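# Flip the bent straw and insert it into the cup lid

## Task

Pick up the bent steel straw, which currently rests bent end down in its holder, flip it end over end, and feed its long straight end through the opening in the cup's screw-on lid. Done only if the straight end's tip sits in the bottom half of the cup and the bent end stays above the lid. A straw that falls to the cup's bottom still counts as inserted, though dropping it is penalised. The cup and the holder must both be standing upright. Nothing may still be moving. The hand must not squeeze the straw, cup or holder between two contact sides, even lightly, and must not carry more than 20% of any one of their weights, friction included. Release everything and withdraw the hand at the end.

## Robot and tools

Robot: one six-joint arm ending in a five-finger right hand. Its 'hand point' sits 0.05 m in front of the palm, where the index pad would meet the thumb tip in a pinch. Hand-point axes: +z runs along the straightened fingers, +y points out of the palm, +x runs across the palm from the thumb toward the little finger. Straight fingers extend 0.06-0.07 m past the point along +z. Across the palm the hand spans 0.08 m on the little-finger side; on the thumb side 0.02 m with the thumb turned in front of the palm, up to 0.09 m otherwise. A rigid wrist bracket on the little-finger side stands 0.03 m beyond the point along +y and 0.11 m across; it can strike objects. Rotating the hand, especially about x or y, shifts the point slightly.

Scene frame: origin on the table surface under the arm base, +z up, +y to the left when facing along +x. Positions in metres, orientation as a wxyz quaternion. Printed positions get less accurate at long reach. The only camera is cam_wrist (616x616). Loose objects may occasionally be nudged by an outside disturbance.

execute_actions: argument actions is a list holding zero or one item; optional pictures (boolean). An empty list just reports the state. An action item has rows (1-15 rows) and steps (1-15, default 15); each row is used for one 1/30 s step and the final row repeats to fill steps. A wait item has only steps (up to 300), counted from the previous result, so the time you spend composing a reply is included. A refused call sends nothing.

Row: 14 numbers, each in [-1, 1], in this order: dx, dy, dz, rx, ry, rz, little, ring, middle, index, thumb_bend, thumb_turn, force_limit, speed. The first six are an offset, not a pose: they are expressed in the hand point's own axes and measured from the hand-point pose shown in the latest result (before any such result exists, or for the second and later calls within one reply, from wherever the robot is when the action begins). Every row in an action uses that same reference, not the previous row. Scale: 1.0 equals 0.6 m for dx-dz and 180 degrees for rx-rz; rx, ry, rz form a single rotation vector. All-zero offsets pull the hand back to the reference; they do not hold it still. The commanded pose is clipped each step to within 100 mm and 16 degrees of the measured pose, and arm motion trails commands by about 0.17 s; after an action the arm continues only to the last clipped pose, so check the result and send the remainder.

Hand numbers are absolute targets. little, ring, middle, index: +1 straight, -1 curled into the palm. thumb_bend: +1 straight, -1 fully bent. thumb_turn: +1 beside the palm, -1 across in front of it. A pinch is roughly index -0.22, thumb_bend -0.75, thumb_turn -0.57. force_limit maps linearly from about 0 N (-1) to 10 N (+1) fingertip force (15 N for the two thumb motors); it halts closing only. speed maps from near zero (-1) to full (+1), where a full finger stroke lasts 0.6 s. For a soft grip close at speed -0.9 or below. A motor starts only when its target changes by at least 0.01, then runs until it arrives or hits the force limit, and locks (holding at least 15 N). Repeating the same numbers keeps the grip; to loosen, send a target more open than hand_measured. With the thumb turned in front, the whole hand can wrap objects 0.035-0.08 m wide; turn the thumb before reaching the object.

move: argument target (one 14-number row, offsets as above); speed in m/s, 0.002-0.5, default 0.25 (rotation capped at twice that in rad/s); optional stop_force in N, 13-80. It drives a straight path lasting 0.5-10 s, ignores obstacles, and the arm may lag, stray or overshoot speed. Hand numbers are sent at the start. With stop_force and a very low speed, the target may lie beyond the contact: the path halts when the wrist sensor reads that much extra push along the target line, then backs off two steps. Don't rely on it for rotating moves, and omit it when moving away from something you touch. The arm is stiff: pressing even slightly past a firm surface can fault. The result adds a move: line with the ending (done, contact, held, off_target, moving, fault), any limits (paced, held) and the distance left.

wait: seconds, 0-10. zoom_image: camera "cam_wrist", region [x0, y0, x1, y1] in pixels from the top-left, at most 504x504. show_instructions: no arguments, shows reference pages. finished_scene: scene (integer) ends the current scene irreversibly.

Results: the state line (pose, velocities in m/s and rad/s); Wrist force and Wrist torque [x y z] in hand axes, with up to about 5.5 N offset, about 3.4 N noise, saturating near 100 N, pointing from a touched surface into the arm; hand_measured, hand_stopped_by (moving, target, force, stalled, fault), hand_load_n (positive when pushed open; near zero means the grip is lost), hand_force_limit, hand_speed. 'pose unreachable' and HELD mark steps the clearance check altered or blocked; 'Hand target' is the pose being driven toward. MOTOR HOT warns from 70 °C; at 85 °C the brakes engage until cooling.

Avoid: joint torque over its limit (wrist joints 50.7 N m) or any outside force of 150 N, which stops the arm for 10 s; fast impacts; dropping or slipping the straw; tipping the cup or holder; knocking anything off the table; leaving fingers clamped on an object at the end.

Each tool is called after "Call:" by a JSON object that holds its "op" and its "data", one argument or row to a line.

Reference images:

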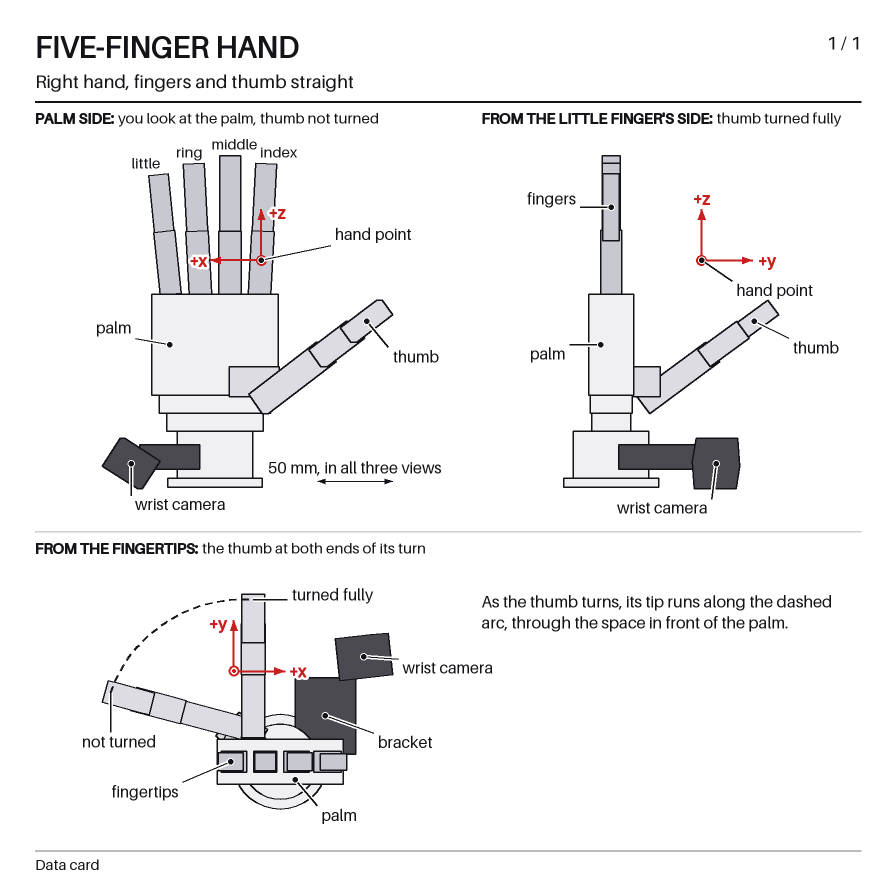

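## Session

Call:
{"op": "execute_actions", "data": {
  "actions": []
}}

Scene clock: 0.00 s of 5600.00 s.
end_effector_position=(+0.3837, +0.0231, +0.1004) hand_measured=(+1.000, +1.000, +1.000, +1.000, +1.000, +1.000) hand_load_n=(+0.0, +0.0, +0.0, +0.0, +0.0, +0.0) hand_stopped_by=(target, target, target, target, target, target) hand_force_limit=0.00 hand_speed=-0.80 end_effector_quat_wxyz=(-0.204, +0.102, +0.949, -0.216) end_effector_velocity=(-0.000, +0.000, +0.000) end_effector_angular_velocity=(+0.000, -0.000, -0.000)
Joint positions: [-0.186 -1.169  2.17   0.962  2.039 -1.475]
Joint velocities: [-0.    -0.001  0.001  0.    -0.    -0.   ]
Wrist force (N, on the end effector, along its own x y z axes, offset not removed): no reading
Wrist torque (N m, same axes, about the end effector's origin, offset not removed): no reading
Hand target: +0.384, +0.023, +0.100; -0.204, +0.102, +0.949, -0.216

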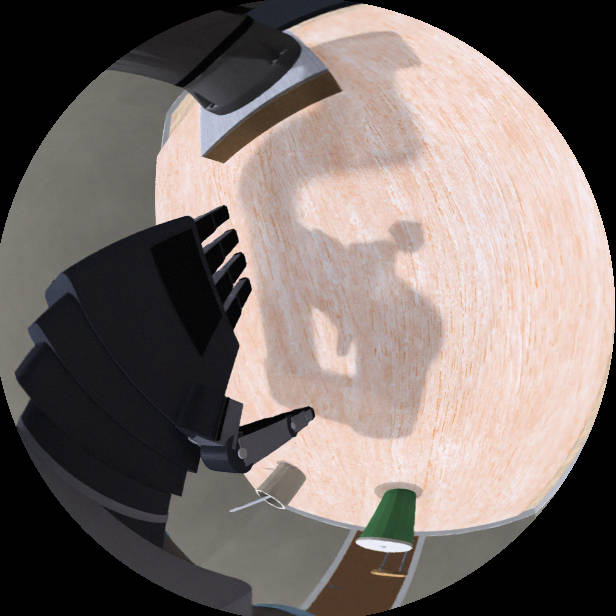

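Call:
{"op": "move", "data": {
  "target": [-0.115,-0.193,-0.4475,-0.140,-0.132,-0.066,1,1,1,1,1,1,0,0]
}}

Call:
{"op": "move", "data": {
  "target": [-0.25,0,0,0,0,0,1,1,1,1,1,1,0,0]
}}

Scene clock: 26.23 s of 5600.00 s.
end_effector_position=(+0.5488, -0.0006, +0.3501) hand_measured=(+1.000, +1.000, +1.000, +1.000, +1.000, +1.000) hand_load_n=(+0.0, +0.0, +0.0, +0.0, +0.0, +0.0) hand_stopped_by=(target, target, target, target, target, target) hand_force_limit=0.00 hand_speed=0.00 end_effector_quat_wxyz=(-0.000, +0.001, +1.000, -0.000) end_effector_velocity=(+0.001, +0.000, +0.002) end_effector_angular_velocity=(+0.002, -0.004, +0.002)
Joint positions: [-0.429 -1.438  1.831  1.175  1.57  -2.027]
Joint velocities: [-0.001 -0.001 -0.003  0.002 -0.003 -0.002]
Wrist force (N, on the end effector, along its own x y z axes, offset not removed): [-1.3 0.5 -0.7]
Wrist torque (N m, same axes, about the end effector's origin, offset not removed): [0.23 0.08 -0.20]
Hand target: +0.549, -0.001, +0.350; -0.000, +0.001, +1.000, +0.000
Off the commanded pose: 0.001 m, 0 deg.
After step 90, 21.37 s passed at rest.
move: done

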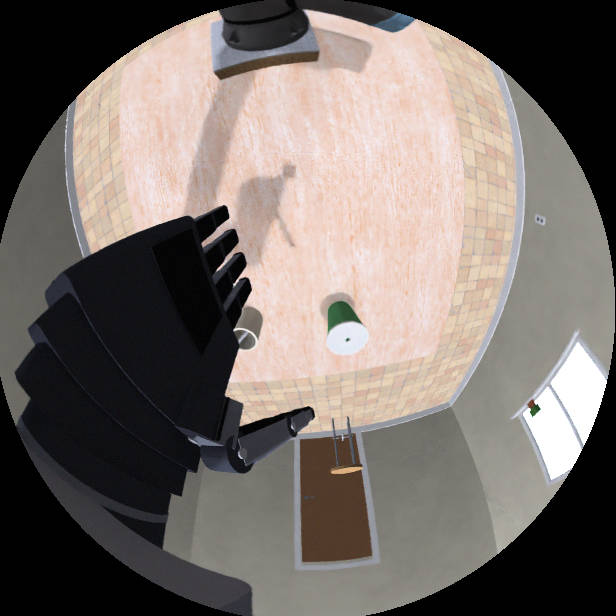

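Scene clock: 27.40 s of 5600.00 s.
end_effector_position=(+0.6985, -0.0009, +0.3499) hand_measured=(+1.000, +1.000, +1.000, +1.000, +1.000, +1.000) hand_load_n=(+0.0, +0.0, +0.0, +0.0, +0.0, +0.0) hand_stopped_by=(target, target, target, target, target, target) hand_force_limit=0.00 hand_speed=0.00 end_effector_quat_wxyz=(-0.000, +0.001, +1.000, -0.000) end_effector_velocity=(+0.003, -0.001, -0.000) end_effector_angular_velocity=(-0.000, +0.000, -0.000)
Joint positions: [-0.325 -1.198  1.521  1.244  1.571 -1.923]
Joint velocities: [ 0.001  0.004 -0.006  0.002  0.     0.001]
Wrist force (N, on the end effector, along its own x y z axes, offset not removed): [0.1 0.3 0.9]
Wrist torque (N m, same axes, about the end effector's origin, offset not removed): [0.21 -0.12 -0.10]
Hand target: +0.699, -0.001, +0.350; -0.000, +0.001, +1.000, -0.000
Off the commanded pose: 0.000 m, 0 deg.
move: done

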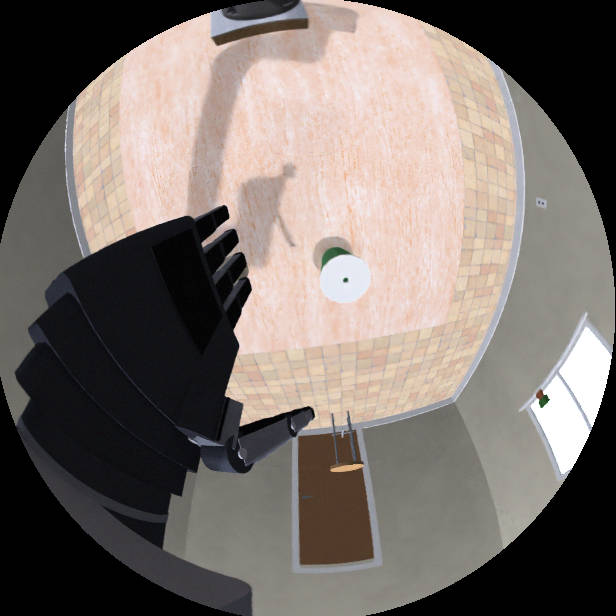

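Call:
{"op": "move", "data": {
  "target": [-0.2,-0.2,0,0,0,0,1,1,1,1,1,1,0,0]
}}

Call:
{"op": "zoom_image", "data": {
  "camera": "cam_wrist",
  "region": [220,130,460,330]
}}

Call:
{"op": "move", "data": {
  "target": [0,0,0.15,0,0,0,1,1,1,1,1,1,0,0]
}}

Call:
{"op": "zoom_image", "data": {
  "camera": "cam_wrist",
  "region": [220,130,460,330]
}}

Scene clock: 39.73 s of 5600.00 s.
end_effector_position=(+0.8179, -0.1211, +0.3497) hand_measured=(+1.000, +1.000, +1.000, +1.000, +1.000, +1.000) hand_load_n=(+0.0, +0.0, +0.0, +0.0, +0.0, +0.0) hand_stopped_by=(target, target, target, target, target, target) hand_force_limit=0.00 hand_speed=0.00 end_effector_quat_wxyz=(-0.000, +0.001, +1.000, -0.000) end_effector_velocity=(+0.002, -0.002, -0.001) end_effector_angular_velocity=(+0.000, +0.002, +0.000)
Joint positions: [-0.415 -0.969  1.174  1.363  1.57  -2.013]
Joint velocities: [-0.001  0.005 -0.006  0.003  0.001 -0.001]
Wrist force (N, on the end effector, along its own x y z axes, offset not removed): [-0.3 1.3 -2.4]
Wrist torque (N m, same axes, about the end effector's origin, offset not removed): [0.46 -0.06 -0.08]
Hand target: +0.818, -0.121, +0.350; -0.000, +0.001, +1.000, -0.000
Off the commanded pose: 0.000 m, 0 deg.
After step 90, 8.07 s passed at rest.
move: done

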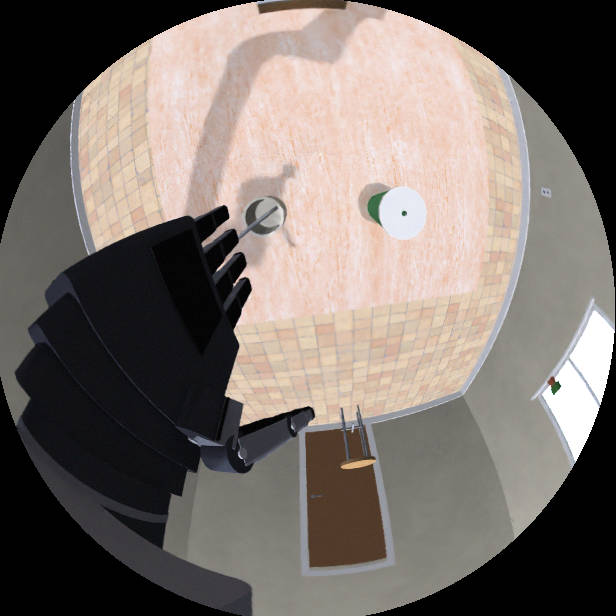

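Region (220, 130, 460, 330) of cam_wrist's 616x616 image, scaled by 2.100, with more detail than that image has.

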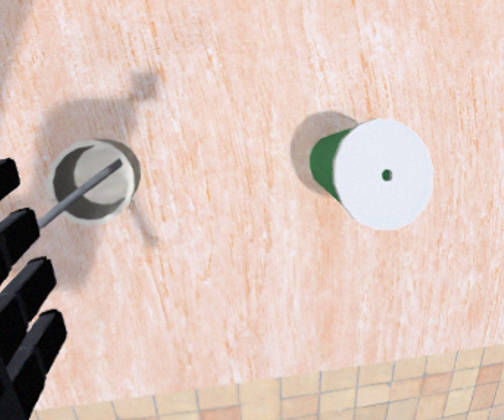

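Scene clock: 40.67 s of 5600.00 s.
end_effector_position=(+0.8179, -0.1211, +0.2599) hand_measured=(+1.000, +1.000, +1.000, +1.000, +1.000, +1.000) hand_load_n=(+0.0, +0.0, +0.0, +0.0, +0.0, +0.0) hand_stopped_by=(target, target, target, target, target, target) hand_force_limit=0.00 hand_speed=0.00 end_effector_quat_wxyz=(-0.000, +0.001, +1.000, -0.000) end_effector_velocity=(+0.001, -0.000, -0.001) end_effector_angular_velocity=(-0.000, -0.002, -0.001)
Joint positions: [-0.415 -0.927  1.267  1.228  1.57  -2.013]
Joint velocities: [ 0.     0.001  0.    -0.003 -0.001  0.001]
Wrist force (N, on the end effector, along its own x y z axes, offset not removed): [-1.0 -0.2 1.6]
Wrist torque (N m, same axes, about the end effector's origin, offset not removed): [0.05 0.00 -0.23]
Hand target: +0.818, -0.121, +0.260; -0.000, +0.001, +1.000, -0.000
Off the commanded pose: 0.000 m, 0 deg.
move: done

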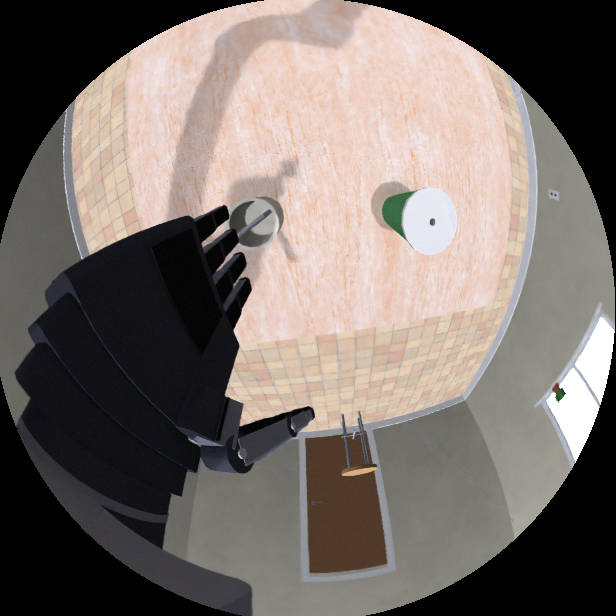

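Region (220, 130, 460, 330) of cam_wrist's 616x616 image, scaled by 2.100, with more detail than that image has.

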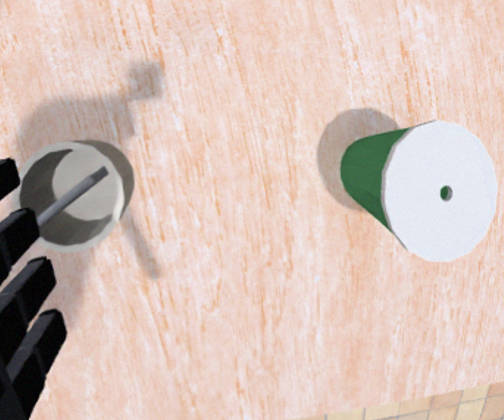

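Call:
{"op": "move", "data": {
  "target": [0.05,0,-0.12,0,0,0,1,1,1,1,1,1,0,0]
}}

Call:
{"op": "move", "data": {
  "target": [0.26,-0.16,0.1,0,-0.5,0,1,1,1,0.6,-0.75,-0.57,0,0],
  "speed": 0.4
}}

Call:
{"op": "move", "data": {
  "target": [0.15,0,0,0,0,0,1,1,1,0.6,-0.75,-0.57,0,0]
}}

Scene clock: 58.87 s of 5600.00 s.
end_effector_position=(+0.7880, -0.1210, +0.3318) hand_measured=(+1.000, +1.000, +1.000, +1.000, +1.000, +1.000) hand_load_n=(+0.0, +0.0, +0.0, +0.0, +0.0, +0.0) hand_stopped_by=(target, target, target, target, target, target) hand_force_limit=0.00 hand_speed=0.00 end_effector_quat_wxyz=(-0.000, +0.001, +1.000, -0.000) end_effector_velocity=(-0.001, -0.000, +0.003) end_effector_angular_velocity=(-0.001, -0.002, -0.000)
Joint positions: [-0.432 -1.012  1.275  1.305  1.57  -2.03 ]
Joint velocities: [-0.001 -0.004 -0.001  0.002 -0.    -0.001]
Wrist force (N, on the end effector, along its own x y z axes, offset not removed): [-2.5 1.2 -1.8]
Wrist torque (N m, same axes, about the end effector's origin, offset not removed): [0.40 0.28 -0.28]
Hand target: +0.788, -0.121, +0.332; -0.000, +0.001, +1.000, -0.000
Off the commanded pose: 0.000 m, 0 deg.
After step 90, 14.27 s passed at rest.
move: done

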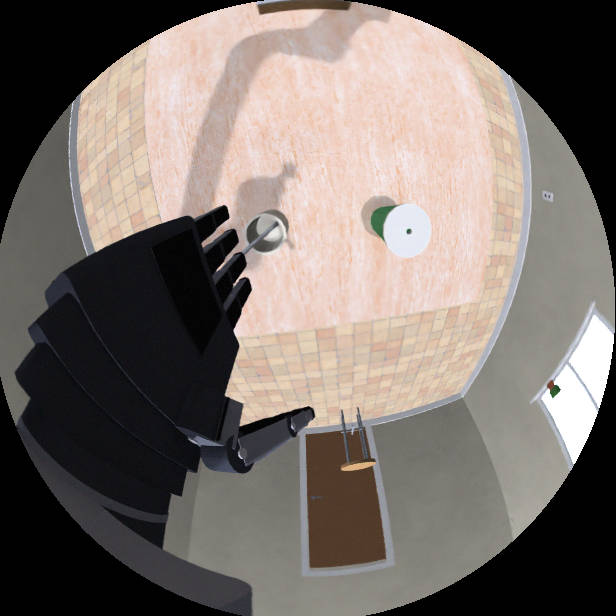

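Scene clock: 61.57 s of 5600.00 s.
end_effector_position=(+0.6318, -0.2170, +0.2720) hand_measured=(+1.000, +1.000, +1.000, +0.600, -0.750, -0.570) hand_load_n=(+0.0, +0.0, +0.0, +0.0, +0.0, +0.0) hand_stopped_by=(target, target, target, target, target, target) hand_force_limit=0.00 hand_speed=0.00 end_effector_quat_wxyz=(+0.707, +0.001, +0.708, -0.001) end_effector_velocity=(+0.000, -0.001, -0.001) end_effector_angular_velocity=(+0.003, -0.013, -0.004)
Joint positions: [-1.012 -1.406  2.38  -0.978  0.533 -1.568]
Joint velocities: [ 0.002  0.006  0.008 -0.04   0.005  0.025]
Wrist force (N, on the end effector, along its own x y z axes, offset not removed): [-0.7 -0.3 -1.8]
Wrist torque (N m, same axes, about the end effector's origin, offset not removed): [0.24 0.08 -0.22]
Hand target: +0.632, -0.217, +0.272; +0.707, +0.001, +0.707, -0.001
Off the commanded pose: 0.000 m, 0 deg.
move: done

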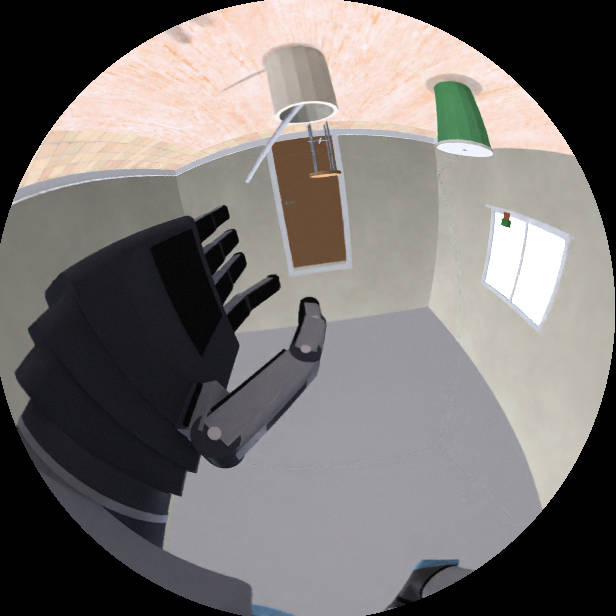

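Scene clock: 62.53 s of 5600.00 s.
end_effector_position=(+0.6316, -0.2169, +0.1821) hand_measured=(+1.000, +1.000, +1.000, +0.600, -0.750, -0.570) hand_load_n=(+0.0, +0.0, +0.0, +0.0, +0.0, +0.0) hand_stopped_by=(target, target, target, target, target, target) hand_force_limit=0.00 hand_speed=0.00 end_effector_quat_wxyz=(+0.707, +0.001, +0.708, -0.001) end_effector_velocity=(+0.000, -0.000, -0.002) end_effector_angular_velocity=(-0.000, -0.002, -0.000)
Joint positions: [-1.011 -1.214  2.413 -1.202  0.534 -1.569]
Joint velocities: [ 0.001  0.005  0.    -0.01   0.001  0.003]
Wrist force (N, on the end effector, along its own x y z axes, offset not removed): [-0.7 1.2 -1.3]
Wrist torque (N m, same axes, about the end effector's origin, offset not removed): [0.42 0.00 -0.11]
Hand target: +0.632, -0.217, +0.182; +0.707, +0.001, +0.708, -0.001
Off the commanded pose: 0.000 m, 0 deg.
move: done

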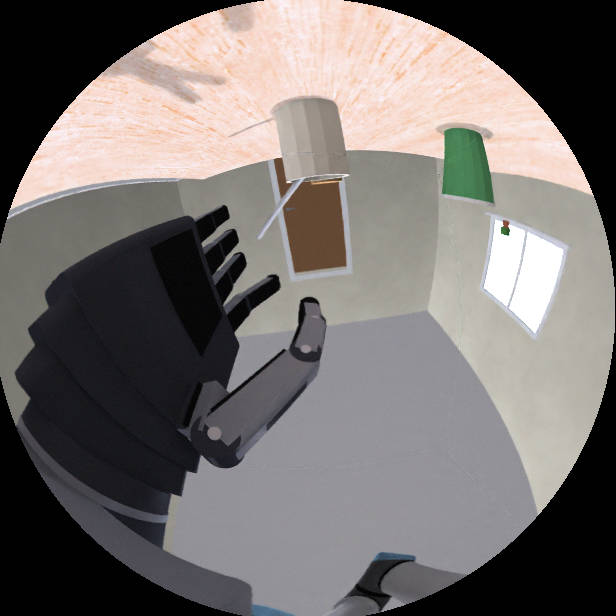

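Call:
{"op": "move", "data": {
  "target": [0.095,-0.018,0.13,0,0,0.15,1,1,1,1,-0.75,-0.57,0,0],
  "speed": 0.15
}}

Scene clock: 79.37 s of 5600.00 s.
end_effector_position=(+0.7094, -0.2277, +0.1249) hand_measured=(+1.000, +1.000, +1.000, +1.000, -0.750, -0.570) hand_load_n=(+0.0, +0.0, +0.0, +0.0, +0.0, +0.0) hand_stopped_by=(target, target, target, target, target, target) hand_force_limit=0.00 hand_speed=0.00 end_effector_quat_wxyz=(+0.687, +0.166, +0.688, +0.163) end_effector_velocity=(+0.002, -0.001, -0.000) end_effector_angular_velocity=(+0.010, -0.002, -0.001)
Joint positions: [-0.858 -0.991  2.297 -1.308  0.687 -1.1  ]
Joint velocities: [ 0.003  0.004 -0.002 -0.005  0.004  0.012]
Wrist force (N, on the end effector, along its own x y z axes, offset not removed): [-2.5 -0.3 -0.2]
Wrist torque (N m, same axes, about the end effector's origin, offset not removed): [0.13 0.28 -0.31]
Hand target: +0.710, -0.228, +0.125; +0.687, +0.166, +0.688, +0.164
Off the commanded pose: 0.000 m, 0 deg.
After step 90, 11.87 s passed at rest.
move: done

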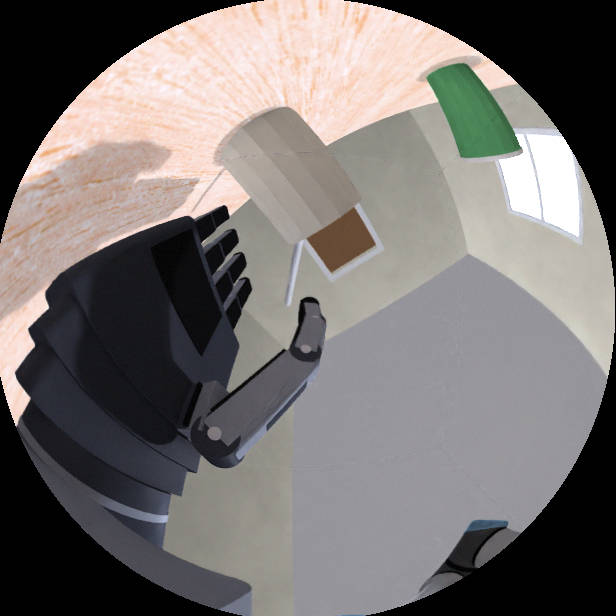

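Call:
{"op": "move", "data": {
  "target": [0,-0.02,0.085,0,0,0,1,1,1,1,-0.75,-0.57,0,0],
  "speed": 0.1
}}

Scene clock: 87.67 s of 5600.00 s.
end_effector_position=(+0.7602, -0.2384, +0.1194) hand_measured=(+1.000, +1.000, +1.000, +1.000, -0.750, -0.570) hand_load_n=(+0.0, +0.0, +0.0, +0.0, +0.0, +0.0) hand_stopped_by=(target, target, target, target, target, target) hand_force_limit=0.00 hand_speed=0.00 end_effector_quat_wxyz=(+0.687, +0.166, +0.688, +0.163) end_effector_velocity=(+0.002, -0.001, -0.001) end_effector_angular_velocity=(+0.000, +0.001, -0.000)
Joint positions: [-0.797 -0.949  2.198 -1.252  0.748 -1.1  ]
Joint velocities: [ 0.002  0.002 -0.004  0.002  0.002 -0.   ]
Wrist force (N, on the end effector, along its own x y z axes, offset not removed): [-3.0 0.0 -1.2]
Wrist torque (N m, same axes, about the end effector's origin, offset not removed): [0.27 0.37 -0.30]
Hand target: +0.760, -0.238, +0.119; +0.687, +0.166, +0.688, +0.163
Off the commanded pose: 0.000 m, 0 deg.
After step 90, 4.33 s passed at rest.
move: done

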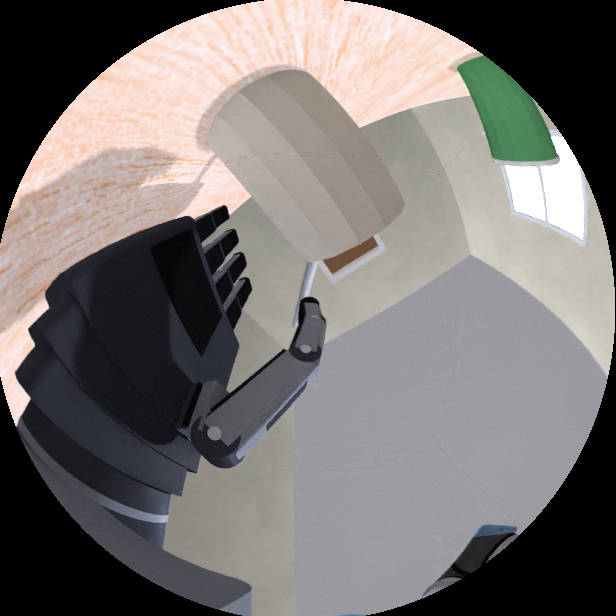

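Call:
{"op": "move", "data": {
  "target": [0,0,0.055,0,0,0,1,1,1,0.3,-0.75,-0.57,0,-0.5],
  "speed": 0.08
}}

Call:
{"op": "zoom_image", "data": {
  "camera": "cam_wrist",
  "region": [220,220,400,400]
}}

Scene clock: 97.10 s of 5600.00 s.
end_effector_position=(+0.7932, -0.2385, +0.1193) hand_measured=(+1.000, +1.000, +1.000, +0.300, -0.750, -0.570) hand_load_n=(+0.0, +0.0, +0.0, +0.0, +0.0, +0.0) hand_stopped_by=(target, target, target, target, target, target) hand_force_limit=0.00 hand_speed=-0.50 end_effector_quat_wxyz=(+0.687, +0.166, +0.688, +0.163) end_effector_velocity=(+0.000, -0.000, +0.001) end_effector_angular_velocity=(-0.001, -0.001, -0.000)
Joint positions: [-0.754 -0.929  2.14  -1.213  0.791 -1.1  ]
Joint velocities: [ 0.    -0.001  0.    -0.     0.    -0.   ]
Wrist force (N, on the end effector, along its own x y z axes, offset not removed): [-1.2 0.9 1.3]
Wrist torque (N m, same axes, about the end effector's origin, offset not removed): [0.15 0.05 -0.25]
Hand target: +0.793, -0.238, +0.119; +0.687, +0.166, +0.688, +0.163
Off the commanded pose: 0.000 m, 0 deg.
After step 90, 5.30 s passed at rest.
move: done

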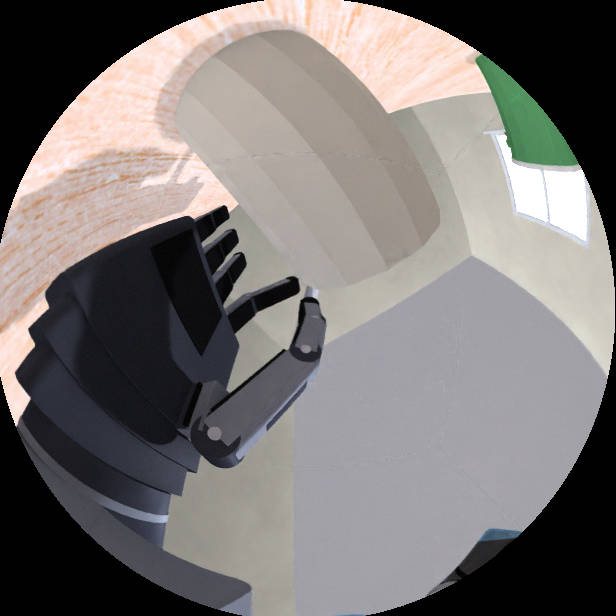

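Region (220, 220, 400, 400) of cam_wrist's 616x616 image, scaled by 2.800, with more detail than that image has.

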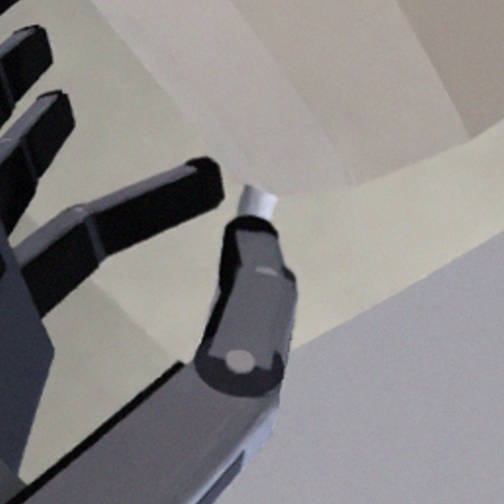

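Call:
{"op": "move", "data": {
  "target": [0,0.004,0.008,0,0,0,1,1,1,-0.4,-0.75,-0.57,0.6,-0.8],
  "speed": 0.05
}}

Call:
{"op": "move", "data": {
  "target": [-0.05,0.01,0,0,0,0,1,1,1,-0.4,-0.75,-0.57,0.6,-0.8],
  "speed": 0.04
}}

Call:
{"op": "zoom_image", "data": {
  "camera": "cam_wrist",
  "region": [220,220,400,400]
}}

Scene clock: 112.00 s of 5600.00 s.
end_effector_position=(+0.7980, -0.2364, +0.1204) hand_measured=(+1.000, +1.000, +1.000, -0.240, -0.750, -0.570) hand_load_n=(+0.0, +0.0, +0.0, +10.0, +0.5, -0.5) hand_stopped_by=(target, target, target, force, target, target) hand_force_limit=0.60 hand_speed=-0.80 end_effector_quat_wxyz=(+0.687, +0.166, +0.688, +0.163) end_effector_velocity=(-0.000, -0.000, -0.000) end_effector_angular_velocity=(-0.000, -0.000, -0.000)
Joint positions: [-0.745 -0.929  2.134 -1.207  0.8   -1.1  ]
Joint velocities: [-0.  0. -0. -0.  0. -0.]
Wrist force (N, on the end effector, along its own x y z axes, offset not removed): [-1.7 2.9 -1.4]
Wrist torque (N m, same axes, about the end effector's origin, offset not removed): [0.64 0.19 -0.09]
Hand target: +0.798, -0.236, +0.120; +0.687, +0.166, +0.688, +0.163
Off the commanded pose: 0.000 m, 0 deg.
After step 90, 10.00 s passed at rest.
move: done

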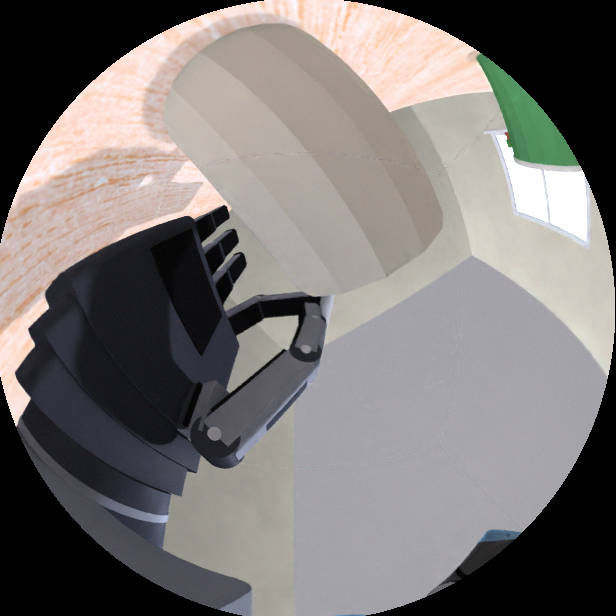

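Scene clock: 113.13 s of 5600.00 s.
end_effector_position=(+0.7980, -0.2446, +0.1498) hand_measured=(+1.000, +1.000, +1.000, -0.240, -0.750, -0.570) hand_load_n=(+0.0, +0.0, +0.0, +10.0, +0.5, -0.5) hand_stopped_by=(target, target, target, force, target, target) hand_force_limit=0.60 hand_speed=-0.80 end_effector_quat_wxyz=(+0.687, +0.166, +0.688, +0.163) end_effector_velocity=(+0.000, -0.001, +0.002) end_effector_angular_velocity=(-0.000, -0.000, -0.000)
Joint positions: [-0.755 -0.978  2.129 -1.153  0.79  -1.1  ]
Joint velocities: [-0.001 -0.002 -0.001  0.003 -0.     0.   ]
Wrist force (N, on the end effector, along its own x y z axes, offset not removed): [-0.8 -1.0 -1.3]
Wrist torque (N m, same axes, about the end effector's origin, offset not removed): [0.11 0.01 -0.29]
Hand target: +0.798, -0.245, +0.150; +0.687, +0.166, +0.688, +0.163
Off the commanded pose: 0.000 m, 0 deg.
move: done

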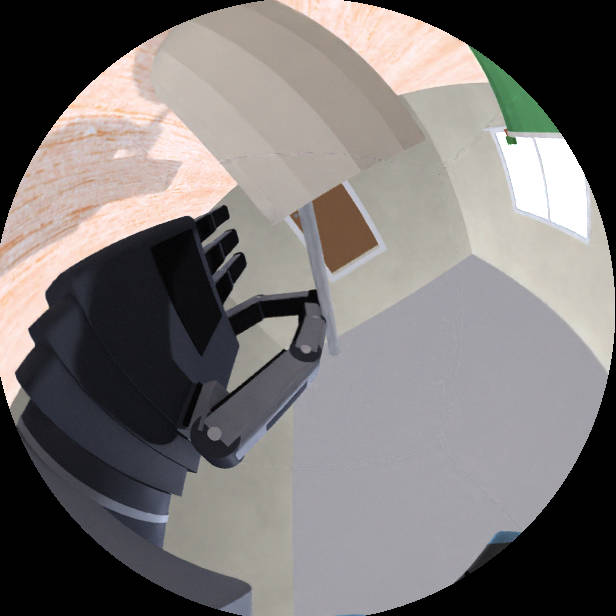

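Region (220, 220, 400, 400) of cam_wrist's 616x616 image, scaled by 2.800, with more detail than that image has.

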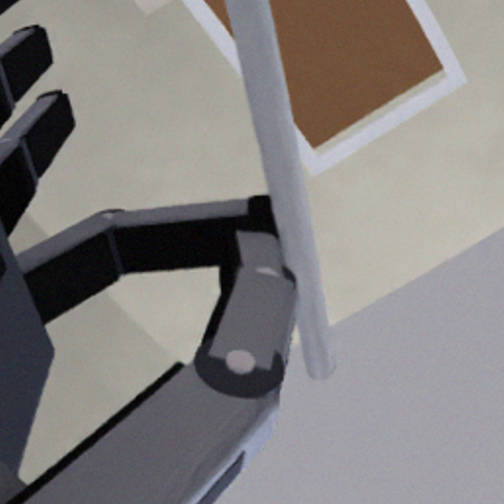

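Call:
{"op": "move", "data": {
  "target": [0.02,0,-0.03,0,0,0,1,1,1,0.4,-0.75,-0.57,0.6,-0.6],
  "speed": 0.03
}}

Call:
{"op": "zoom_image", "data": {
  "camera": "cam_wrist",
  "region": [220,220,400,400]
}}

Scene clock: 119.57 s of 5600.00 s.
end_effector_position=(+0.7801, -0.2391, +0.1391) hand_measured=(+1.000, +1.000, +1.000, +0.400, -0.750, -0.570) hand_load_n=(+0.0, +0.0, +0.0, +0.0, +0.0, +0.0) hand_stopped_by=(target, target, target, target, target, target) hand_force_limit=0.60 hand_speed=-0.60 end_effector_quat_wxyz=(+0.687, +0.166, +0.688, +0.163) end_effector_velocity=(-0.000, -0.001, -0.001) end_effector_angular_velocity=(+0.001, +0.001, -0.001)
Joint positions: [-0.771 -0.973  2.165 -1.194  0.774 -1.1  ]
Joint velocities: [-0.001  0.002 -0.001 -0.001 -0.     0.   ]
Wrist force (N, on the end effector, along its own x y z axes, offset not removed): [-2.4 0.2 -0.5]
Wrist torque (N m, same axes, about the end effector's origin, offset not removed): [0.25 0.34 -0.35]
Hand target: +0.780, -0.239, +0.139; +0.687, +0.166, +0.688, +0.163
Off the commanded pose: 0.000 m, 0 deg.
After step 90, 2.20 s passed at rest.
move: done

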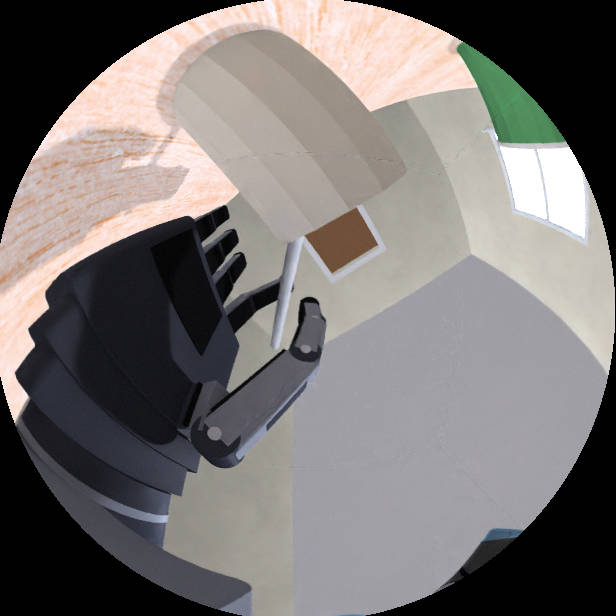

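Region (220, 220, 400, 400) of cam_wrist's 616x616 image, scaled by 2.800, with more detail than that image has.

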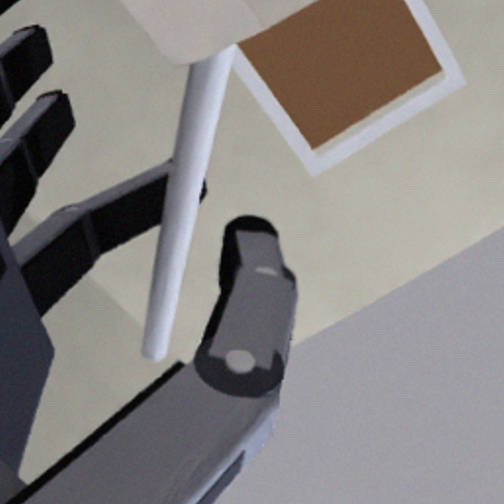

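Call:
{"op": "move", "data": {
  "target": [0.028,-0.016,0,0,0,0,1,1,1,0.15,-0.75,-0.57,0.6,-0.9],
  "speed": 0.03
}}

Call:
{"op": "move", "data": {
  "target": [0,0,0,0,0,0,1,1,1,-0.4,-0.75,-0.57,0.8,-0.9]
}}

Call:
{"op": "zoom_image", "data": {
  "camera": "cam_wrist",
  "region": [220,220,400,400]
}}

Scene clock: 137.60 s of 5600.00 s.
end_effector_position=(+0.7800, -0.2401, +0.1198) hand_measured=(+1.000, +1.000, +1.000, +0.150, -0.750, -0.570) hand_load_n=(+0.0, +0.0, +0.0, +0.0, +0.0, +0.0) hand_stopped_by=(target, target, target, target, target, target) hand_force_limit=0.60 hand_speed=-0.90 end_effector_quat_wxyz=(+0.687, +0.166, +0.688, +0.163) end_effector_velocity=(+0.000, -0.000, +0.000) end_effector_angular_velocity=(-0.001, -0.000, +0.000)
Joint positions: [-0.772 -0.937  2.162 -1.227  0.773 -1.1  ]
Joint velocities: [ 0. -0. -0.  0. -0. -0.]
Wrist force (N, on the end effector, along its own x y z axes, offset not removed): [-1.0 0.7 -0.2]
Wrist torque (N m, same axes, about the end effector's origin, offset not removed): [0.21 0.03 -0.16]
Hand target: +0.780, -0.240, +0.120; +0.687, +0.166, +0.688, +0.163
Off the commanded pose: 0.000 m, 0 deg.
After step 90, 13.27 s passed at rest.
move: done

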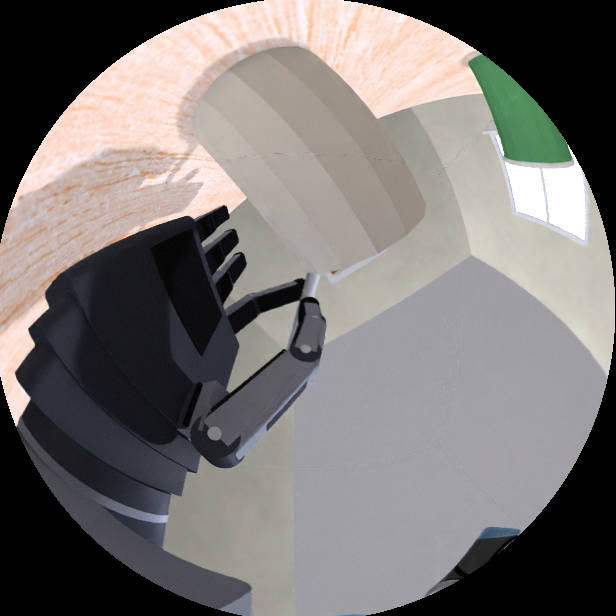

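Scene clock: 139.43 s of 5600.00 s.
end_effector_position=(+0.7800, -0.2401, +0.1198) hand_measured=(+1.000, +1.000, +1.000, -0.112, -0.748, -0.570) hand_load_n=(+0.0, +0.0, +0.0, +9.0, +5.5, -1.0) hand_stopped_by=(target, target, target, force, target, target) hand_force_limit=0.80 hand_speed=-0.90 end_effector_quat_wxyz=(+0.687, +0.166, +0.688, +0.163) end_effector_velocity=(-0.000, +0.000, +0.000) end_effector_angular_velocity=(+0.000, +0.000, +0.000)
Joint positions: [-0.772 -0.937  2.162 -1.227  0.773 -1.1  ]
Joint velocities: [ 0. -0.  0. -0. -0.  0.]
Wrist force (N, on the end effector, along its own x y z axes, offset not removed): [0.3 1.1 -1.1]
Wrist torque (N m, same axes, about the end effector's origin, offset not removed): [0.38 -0.24 -0.03]
Hand target: +0.780, -0.240, +0.120; +0.687, +0.166, +0.688, +0.163
Off the commanded pose: 0.000 m, 0 deg.
move: done

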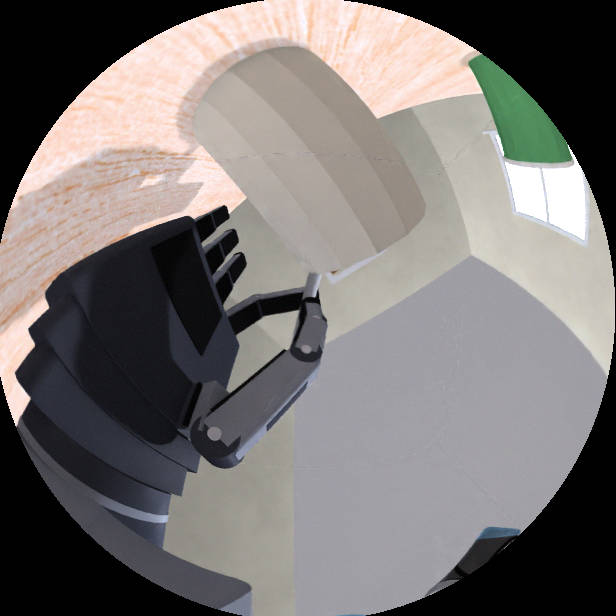

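Region (220, 220, 400, 400) of cam_wrist's 616x616 image, scaled by 2.800, with more detail than that image has.

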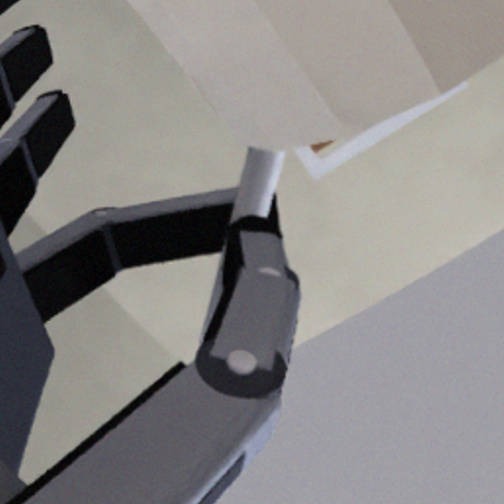

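Held. Lift vertically 0.15.

Call:
{"op": "move", "data": {
  "target": [-0.225,0.105,0,0,0,0,1,1,1,-0.4,-0.75,-0.57,0.8,-0.9],
  "speed": 0.08
}}

Call:
{"op": "move", "data": {
  "target": [0,0,0,0,0,0.78,1,1,1,-0.4,-0.75,-0.57,0.8,-0.9],
  "speed": 0.3
}}

Scene clock: 156.77 s of 5600.00 s.
end_effector_position=(+0.7803, -0.2452, +0.2686) hand_measured=(+1.000, +1.000, +1.000, -0.112, -0.748, -0.570) hand_load_n=(+0.0, +0.0, +0.0, +9.0, +3.5, -3.0) hand_stopped_by=(target, target, target, force, target, target) hand_force_limit=0.80 hand_speed=-0.90 end_effector_quat_wxyz=(+0.687, +0.166, +0.688, +0.163) end_effector_velocity=(-0.000, -0.000, +0.003) end_effector_angular_velocity=(-0.001, -0.000, -0.001)
Joint positions: [-0.779 -1.193  2.142 -0.951  0.766 -1.1  ]
Joint velocities: [-0.001 -0.005 -0.     0.005 -0.    -0.001]
Wrist force (N, on the end effector, along its own x y z axes, offset not removed): [-2.9 -0.1 -1.8]
Wrist torque (N m, same axes, about the end effector's origin, offset not removed): [0.28 0.36 -0.26]
Hand target: +0.780, -0.245, +0.269; +0.687, +0.166, +0.688, +0.163
Off the commanded pose: 0.000 m, 0 deg.
After step 90, 12.07 s passed at rest.
move: done

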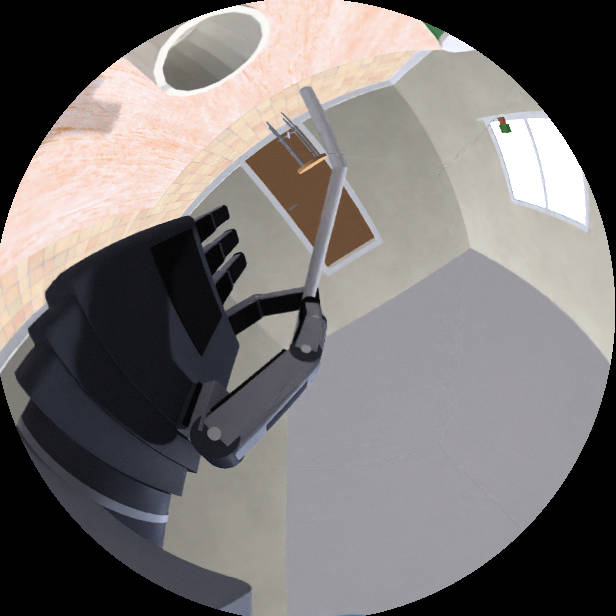

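Scene clock: 161.37 s of 5600.00 s.
end_effector_position=(+0.7803, -0.2452, +0.2688) hand_measured=(+1.000, +1.000, +1.000, -0.112, -0.748, -0.570) hand_load_n=(+0.0, +0.0, +0.0, +9.0, +3.5, -2.5) hand_stopped_by=(target, target, target, force, target, target) hand_force_limit=0.80 hand_speed=-0.90 end_effector_quat_wxyz=(+0.080, +0.704, +0.077, +0.702) end_effector_velocity=(+0.000, -0.001, -0.000) end_effector_angular_velocity=(+0.012, -0.001, -0.000)
Joint positions: [-0.633 -1.359  2.191 -0.834  0.912  1.349]
Joint velocities: [-0.001  0.    -0.001 -0.    -0.     0.013]
Wrist force (N, on the end effector, along its own x y z axes, offset not removed): [-0.6 -1.8 -1.5]
Wrist torque (N m, same axes, about the end effector's origin, offset not removed): [0.00 0.05 -0.18]
Hand target: +0.780, -0.245, +0.269; +0.079, +0.704, +0.077, +0.702
Off the commanded pose: 0.000 m, 0 deg.
move: done

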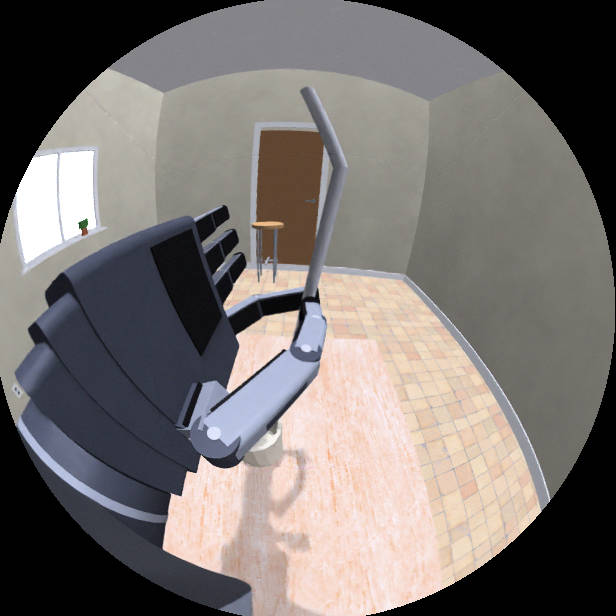

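Call:
{"op": "move", "data": {
  "target": [0.123,-0.545,-0.08,0,0,-0.045,1,1,1,-0.4,-0.75,-0.57,0.8,-0.9]
}}

Call:
{"op": "zoom_image", "data": {
  "camera": "cam_wrist",
  "region": [180,140,440,480]
}}

Scene clock: 177.20 s of 5600.00 s.
end_effector_position=(+0.7332, +0.0904, +0.2690) hand_measured=(+1.000, +1.000, +1.000, -0.112, -0.748, -0.570) hand_load_n=(+0.0, +0.0, +0.0, +9.0, +3.5, -2.5) hand_stopped_by=(target, target, target, force, target, target) hand_force_limit=0.80 hand_speed=-0.90 end_effector_quat_wxyz=(+0.129, +0.696, +0.127, +0.695) end_effector_velocity=(+0.000, +0.002, +0.001) end_effector_angular_velocity=(-0.001, -0.001, -0.001)
Joint positions: [-0.004 -1.418  2.293 -0.876  1.54   1.206]
Joint velocities: [ 0.005  0.    -0.002  0.     0.006 -0.001]
Wrist force (N, on the end effector, along its own x y z axes, offset not removed): [-2.0 -0.5 0.7]
Wrist torque (N m, same axes, about the end effector's origin, offset not removed): [-0.02 0.08 -0.22]
Hand target: +0.733, +0.091, +0.269; +0.129, +0.696, +0.127, +0.694
Off the commanded pose: 0.000 m, 0 deg.
After step 90, 10.90 s passed at rest.
move: done

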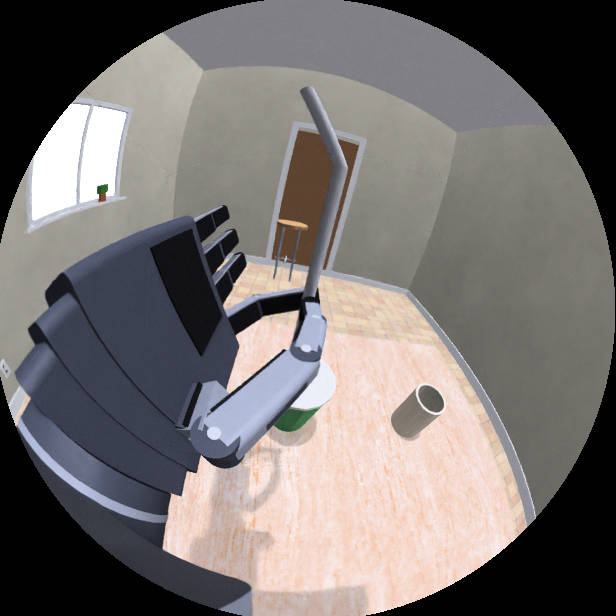

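Region (180, 140, 440, 480) of cam_wrist's 616x616 image, scaled by 1.482, with more detail than that image has; it fills the left 385 columns of this view, and the rest is white.

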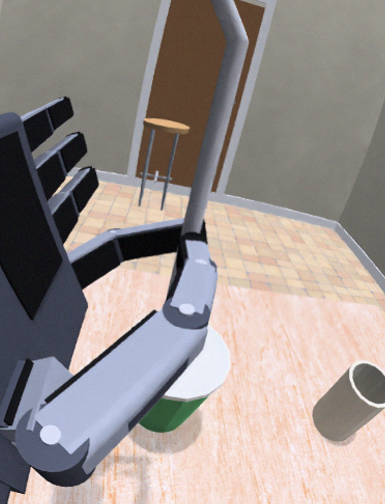

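Call:
{"op": "move", "data": {
  "target": [-0.044,0.117,0.04,0,0,0,1,1,1,-0.4,-0.75,-0.57,0.8,-0.9],
  "speed": 0.15
}}

Call:
{"op": "move", "data": {
  "target": [-0.11,-0.042,0,0,0,0,1,1,1,-0.4,-0.75,-0.57,0.8,-0.9],
  "speed": 0.06
}}

Call:
{"op": "zoom_image", "data": {
  "camera": "cam_wrist",
  "region": [180,240,420,480]
}}

Scene clock: 197.63 s of 5600.00 s.
end_effector_position=(+0.7570, +0.0154, +0.2692) hand_measured=(+1.000, +1.000, +1.000, -0.112, -0.748, -0.570) hand_load_n=(+0.0, +0.0, +0.0, +9.0, +3.5, -2.5) hand_stopped_by=(target, target, target, force, target, target) hand_force_limit=0.80 hand_speed=-0.90 end_effector_quat_wxyz=(+0.129, +0.696, +0.127, +0.695) end_effector_velocity=(+0.001, -0.002, -0.001) end_effector_angular_velocity=(+0.000, +0.001, +0.000)
Joint positions: [-0.16  -1.412  2.284 -0.873  1.385  1.206]
Joint velocities: [-0.004  0.002 -0.001  0.    -0.004  0.   ]
Wrist force (N, on the end effector, along its own x y z axes, offset not removed): [-2.2 1.8 -0.7]
Wrist torque (N m, same axes, about the end effector's origin, offset not removed): [0.51 0.21 -0.19]
Hand target: +0.757, +0.015, +0.269; +0.129, +0.696, +0.127, +0.695
Off the commanded pose: 0.000 m, 0 deg.
After step 90, 16.40 s passed at rest.
move: done

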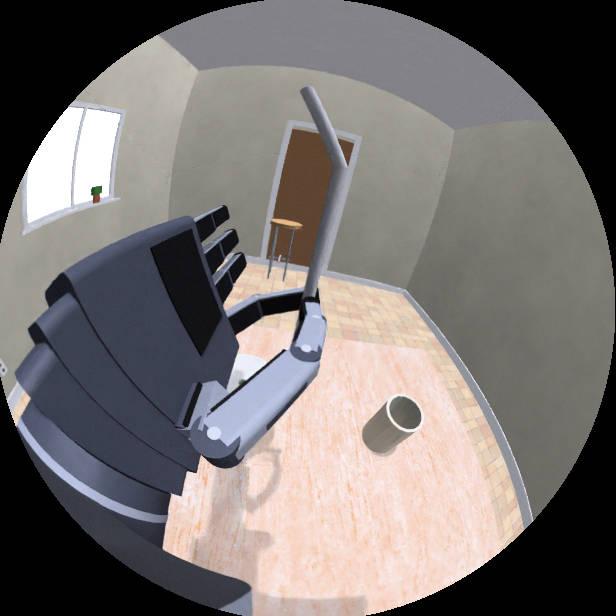

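Scene clock: 199.23 s of 5600.00 s.
end_effector_position=(+0.7568, +0.0155, +0.1986) hand_measured=(+1.000, +1.000, +1.000, -0.112, -0.748, -0.570) hand_load_n=(+0.0, +0.0, +0.0, +9.0, +3.5, -2.5) hand_stopped_by=(target, target, target, force, target, target) hand_force_limit=0.80 hand_speed=-0.90 end_effector_quat_wxyz=(+0.129, +0.696, +0.127, +0.695) end_effector_velocity=(+0.000, +0.000, -0.002) end_effector_angular_velocity=(+0.000, +0.000, +0.000)
Joint positions: [-0.16  -1.286  2.319 -1.035  1.385  1.206]
Joint velocities: [ 0.     0.004  0.    -0.004 -0.     0.   ]
Wrist force (N, on the end effector, along its own x y z axes, offset not removed): [-1.1 -0.5 -0.1]
Wrist torque (N m, same axes, about the end effector's origin, offset not removed): [0.06 0.07 -0.29]
Hand target: +0.757, +0.016, +0.198; +0.129, +0.696, +0.127, +0.695
Off the commanded pose: 0.000 m, 0 deg.
move: done

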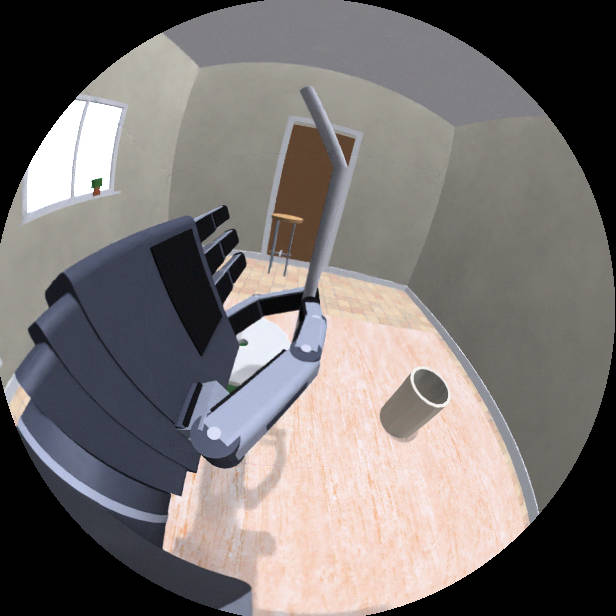

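Region (180, 240, 420, 480) of cam_wrist's 616x616 image, scaled by 2.100, with more detail than that image has.

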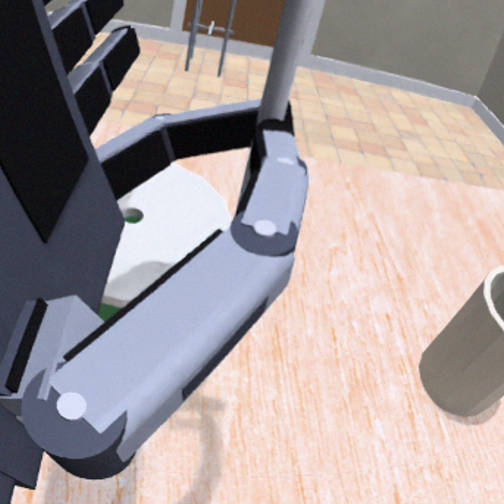

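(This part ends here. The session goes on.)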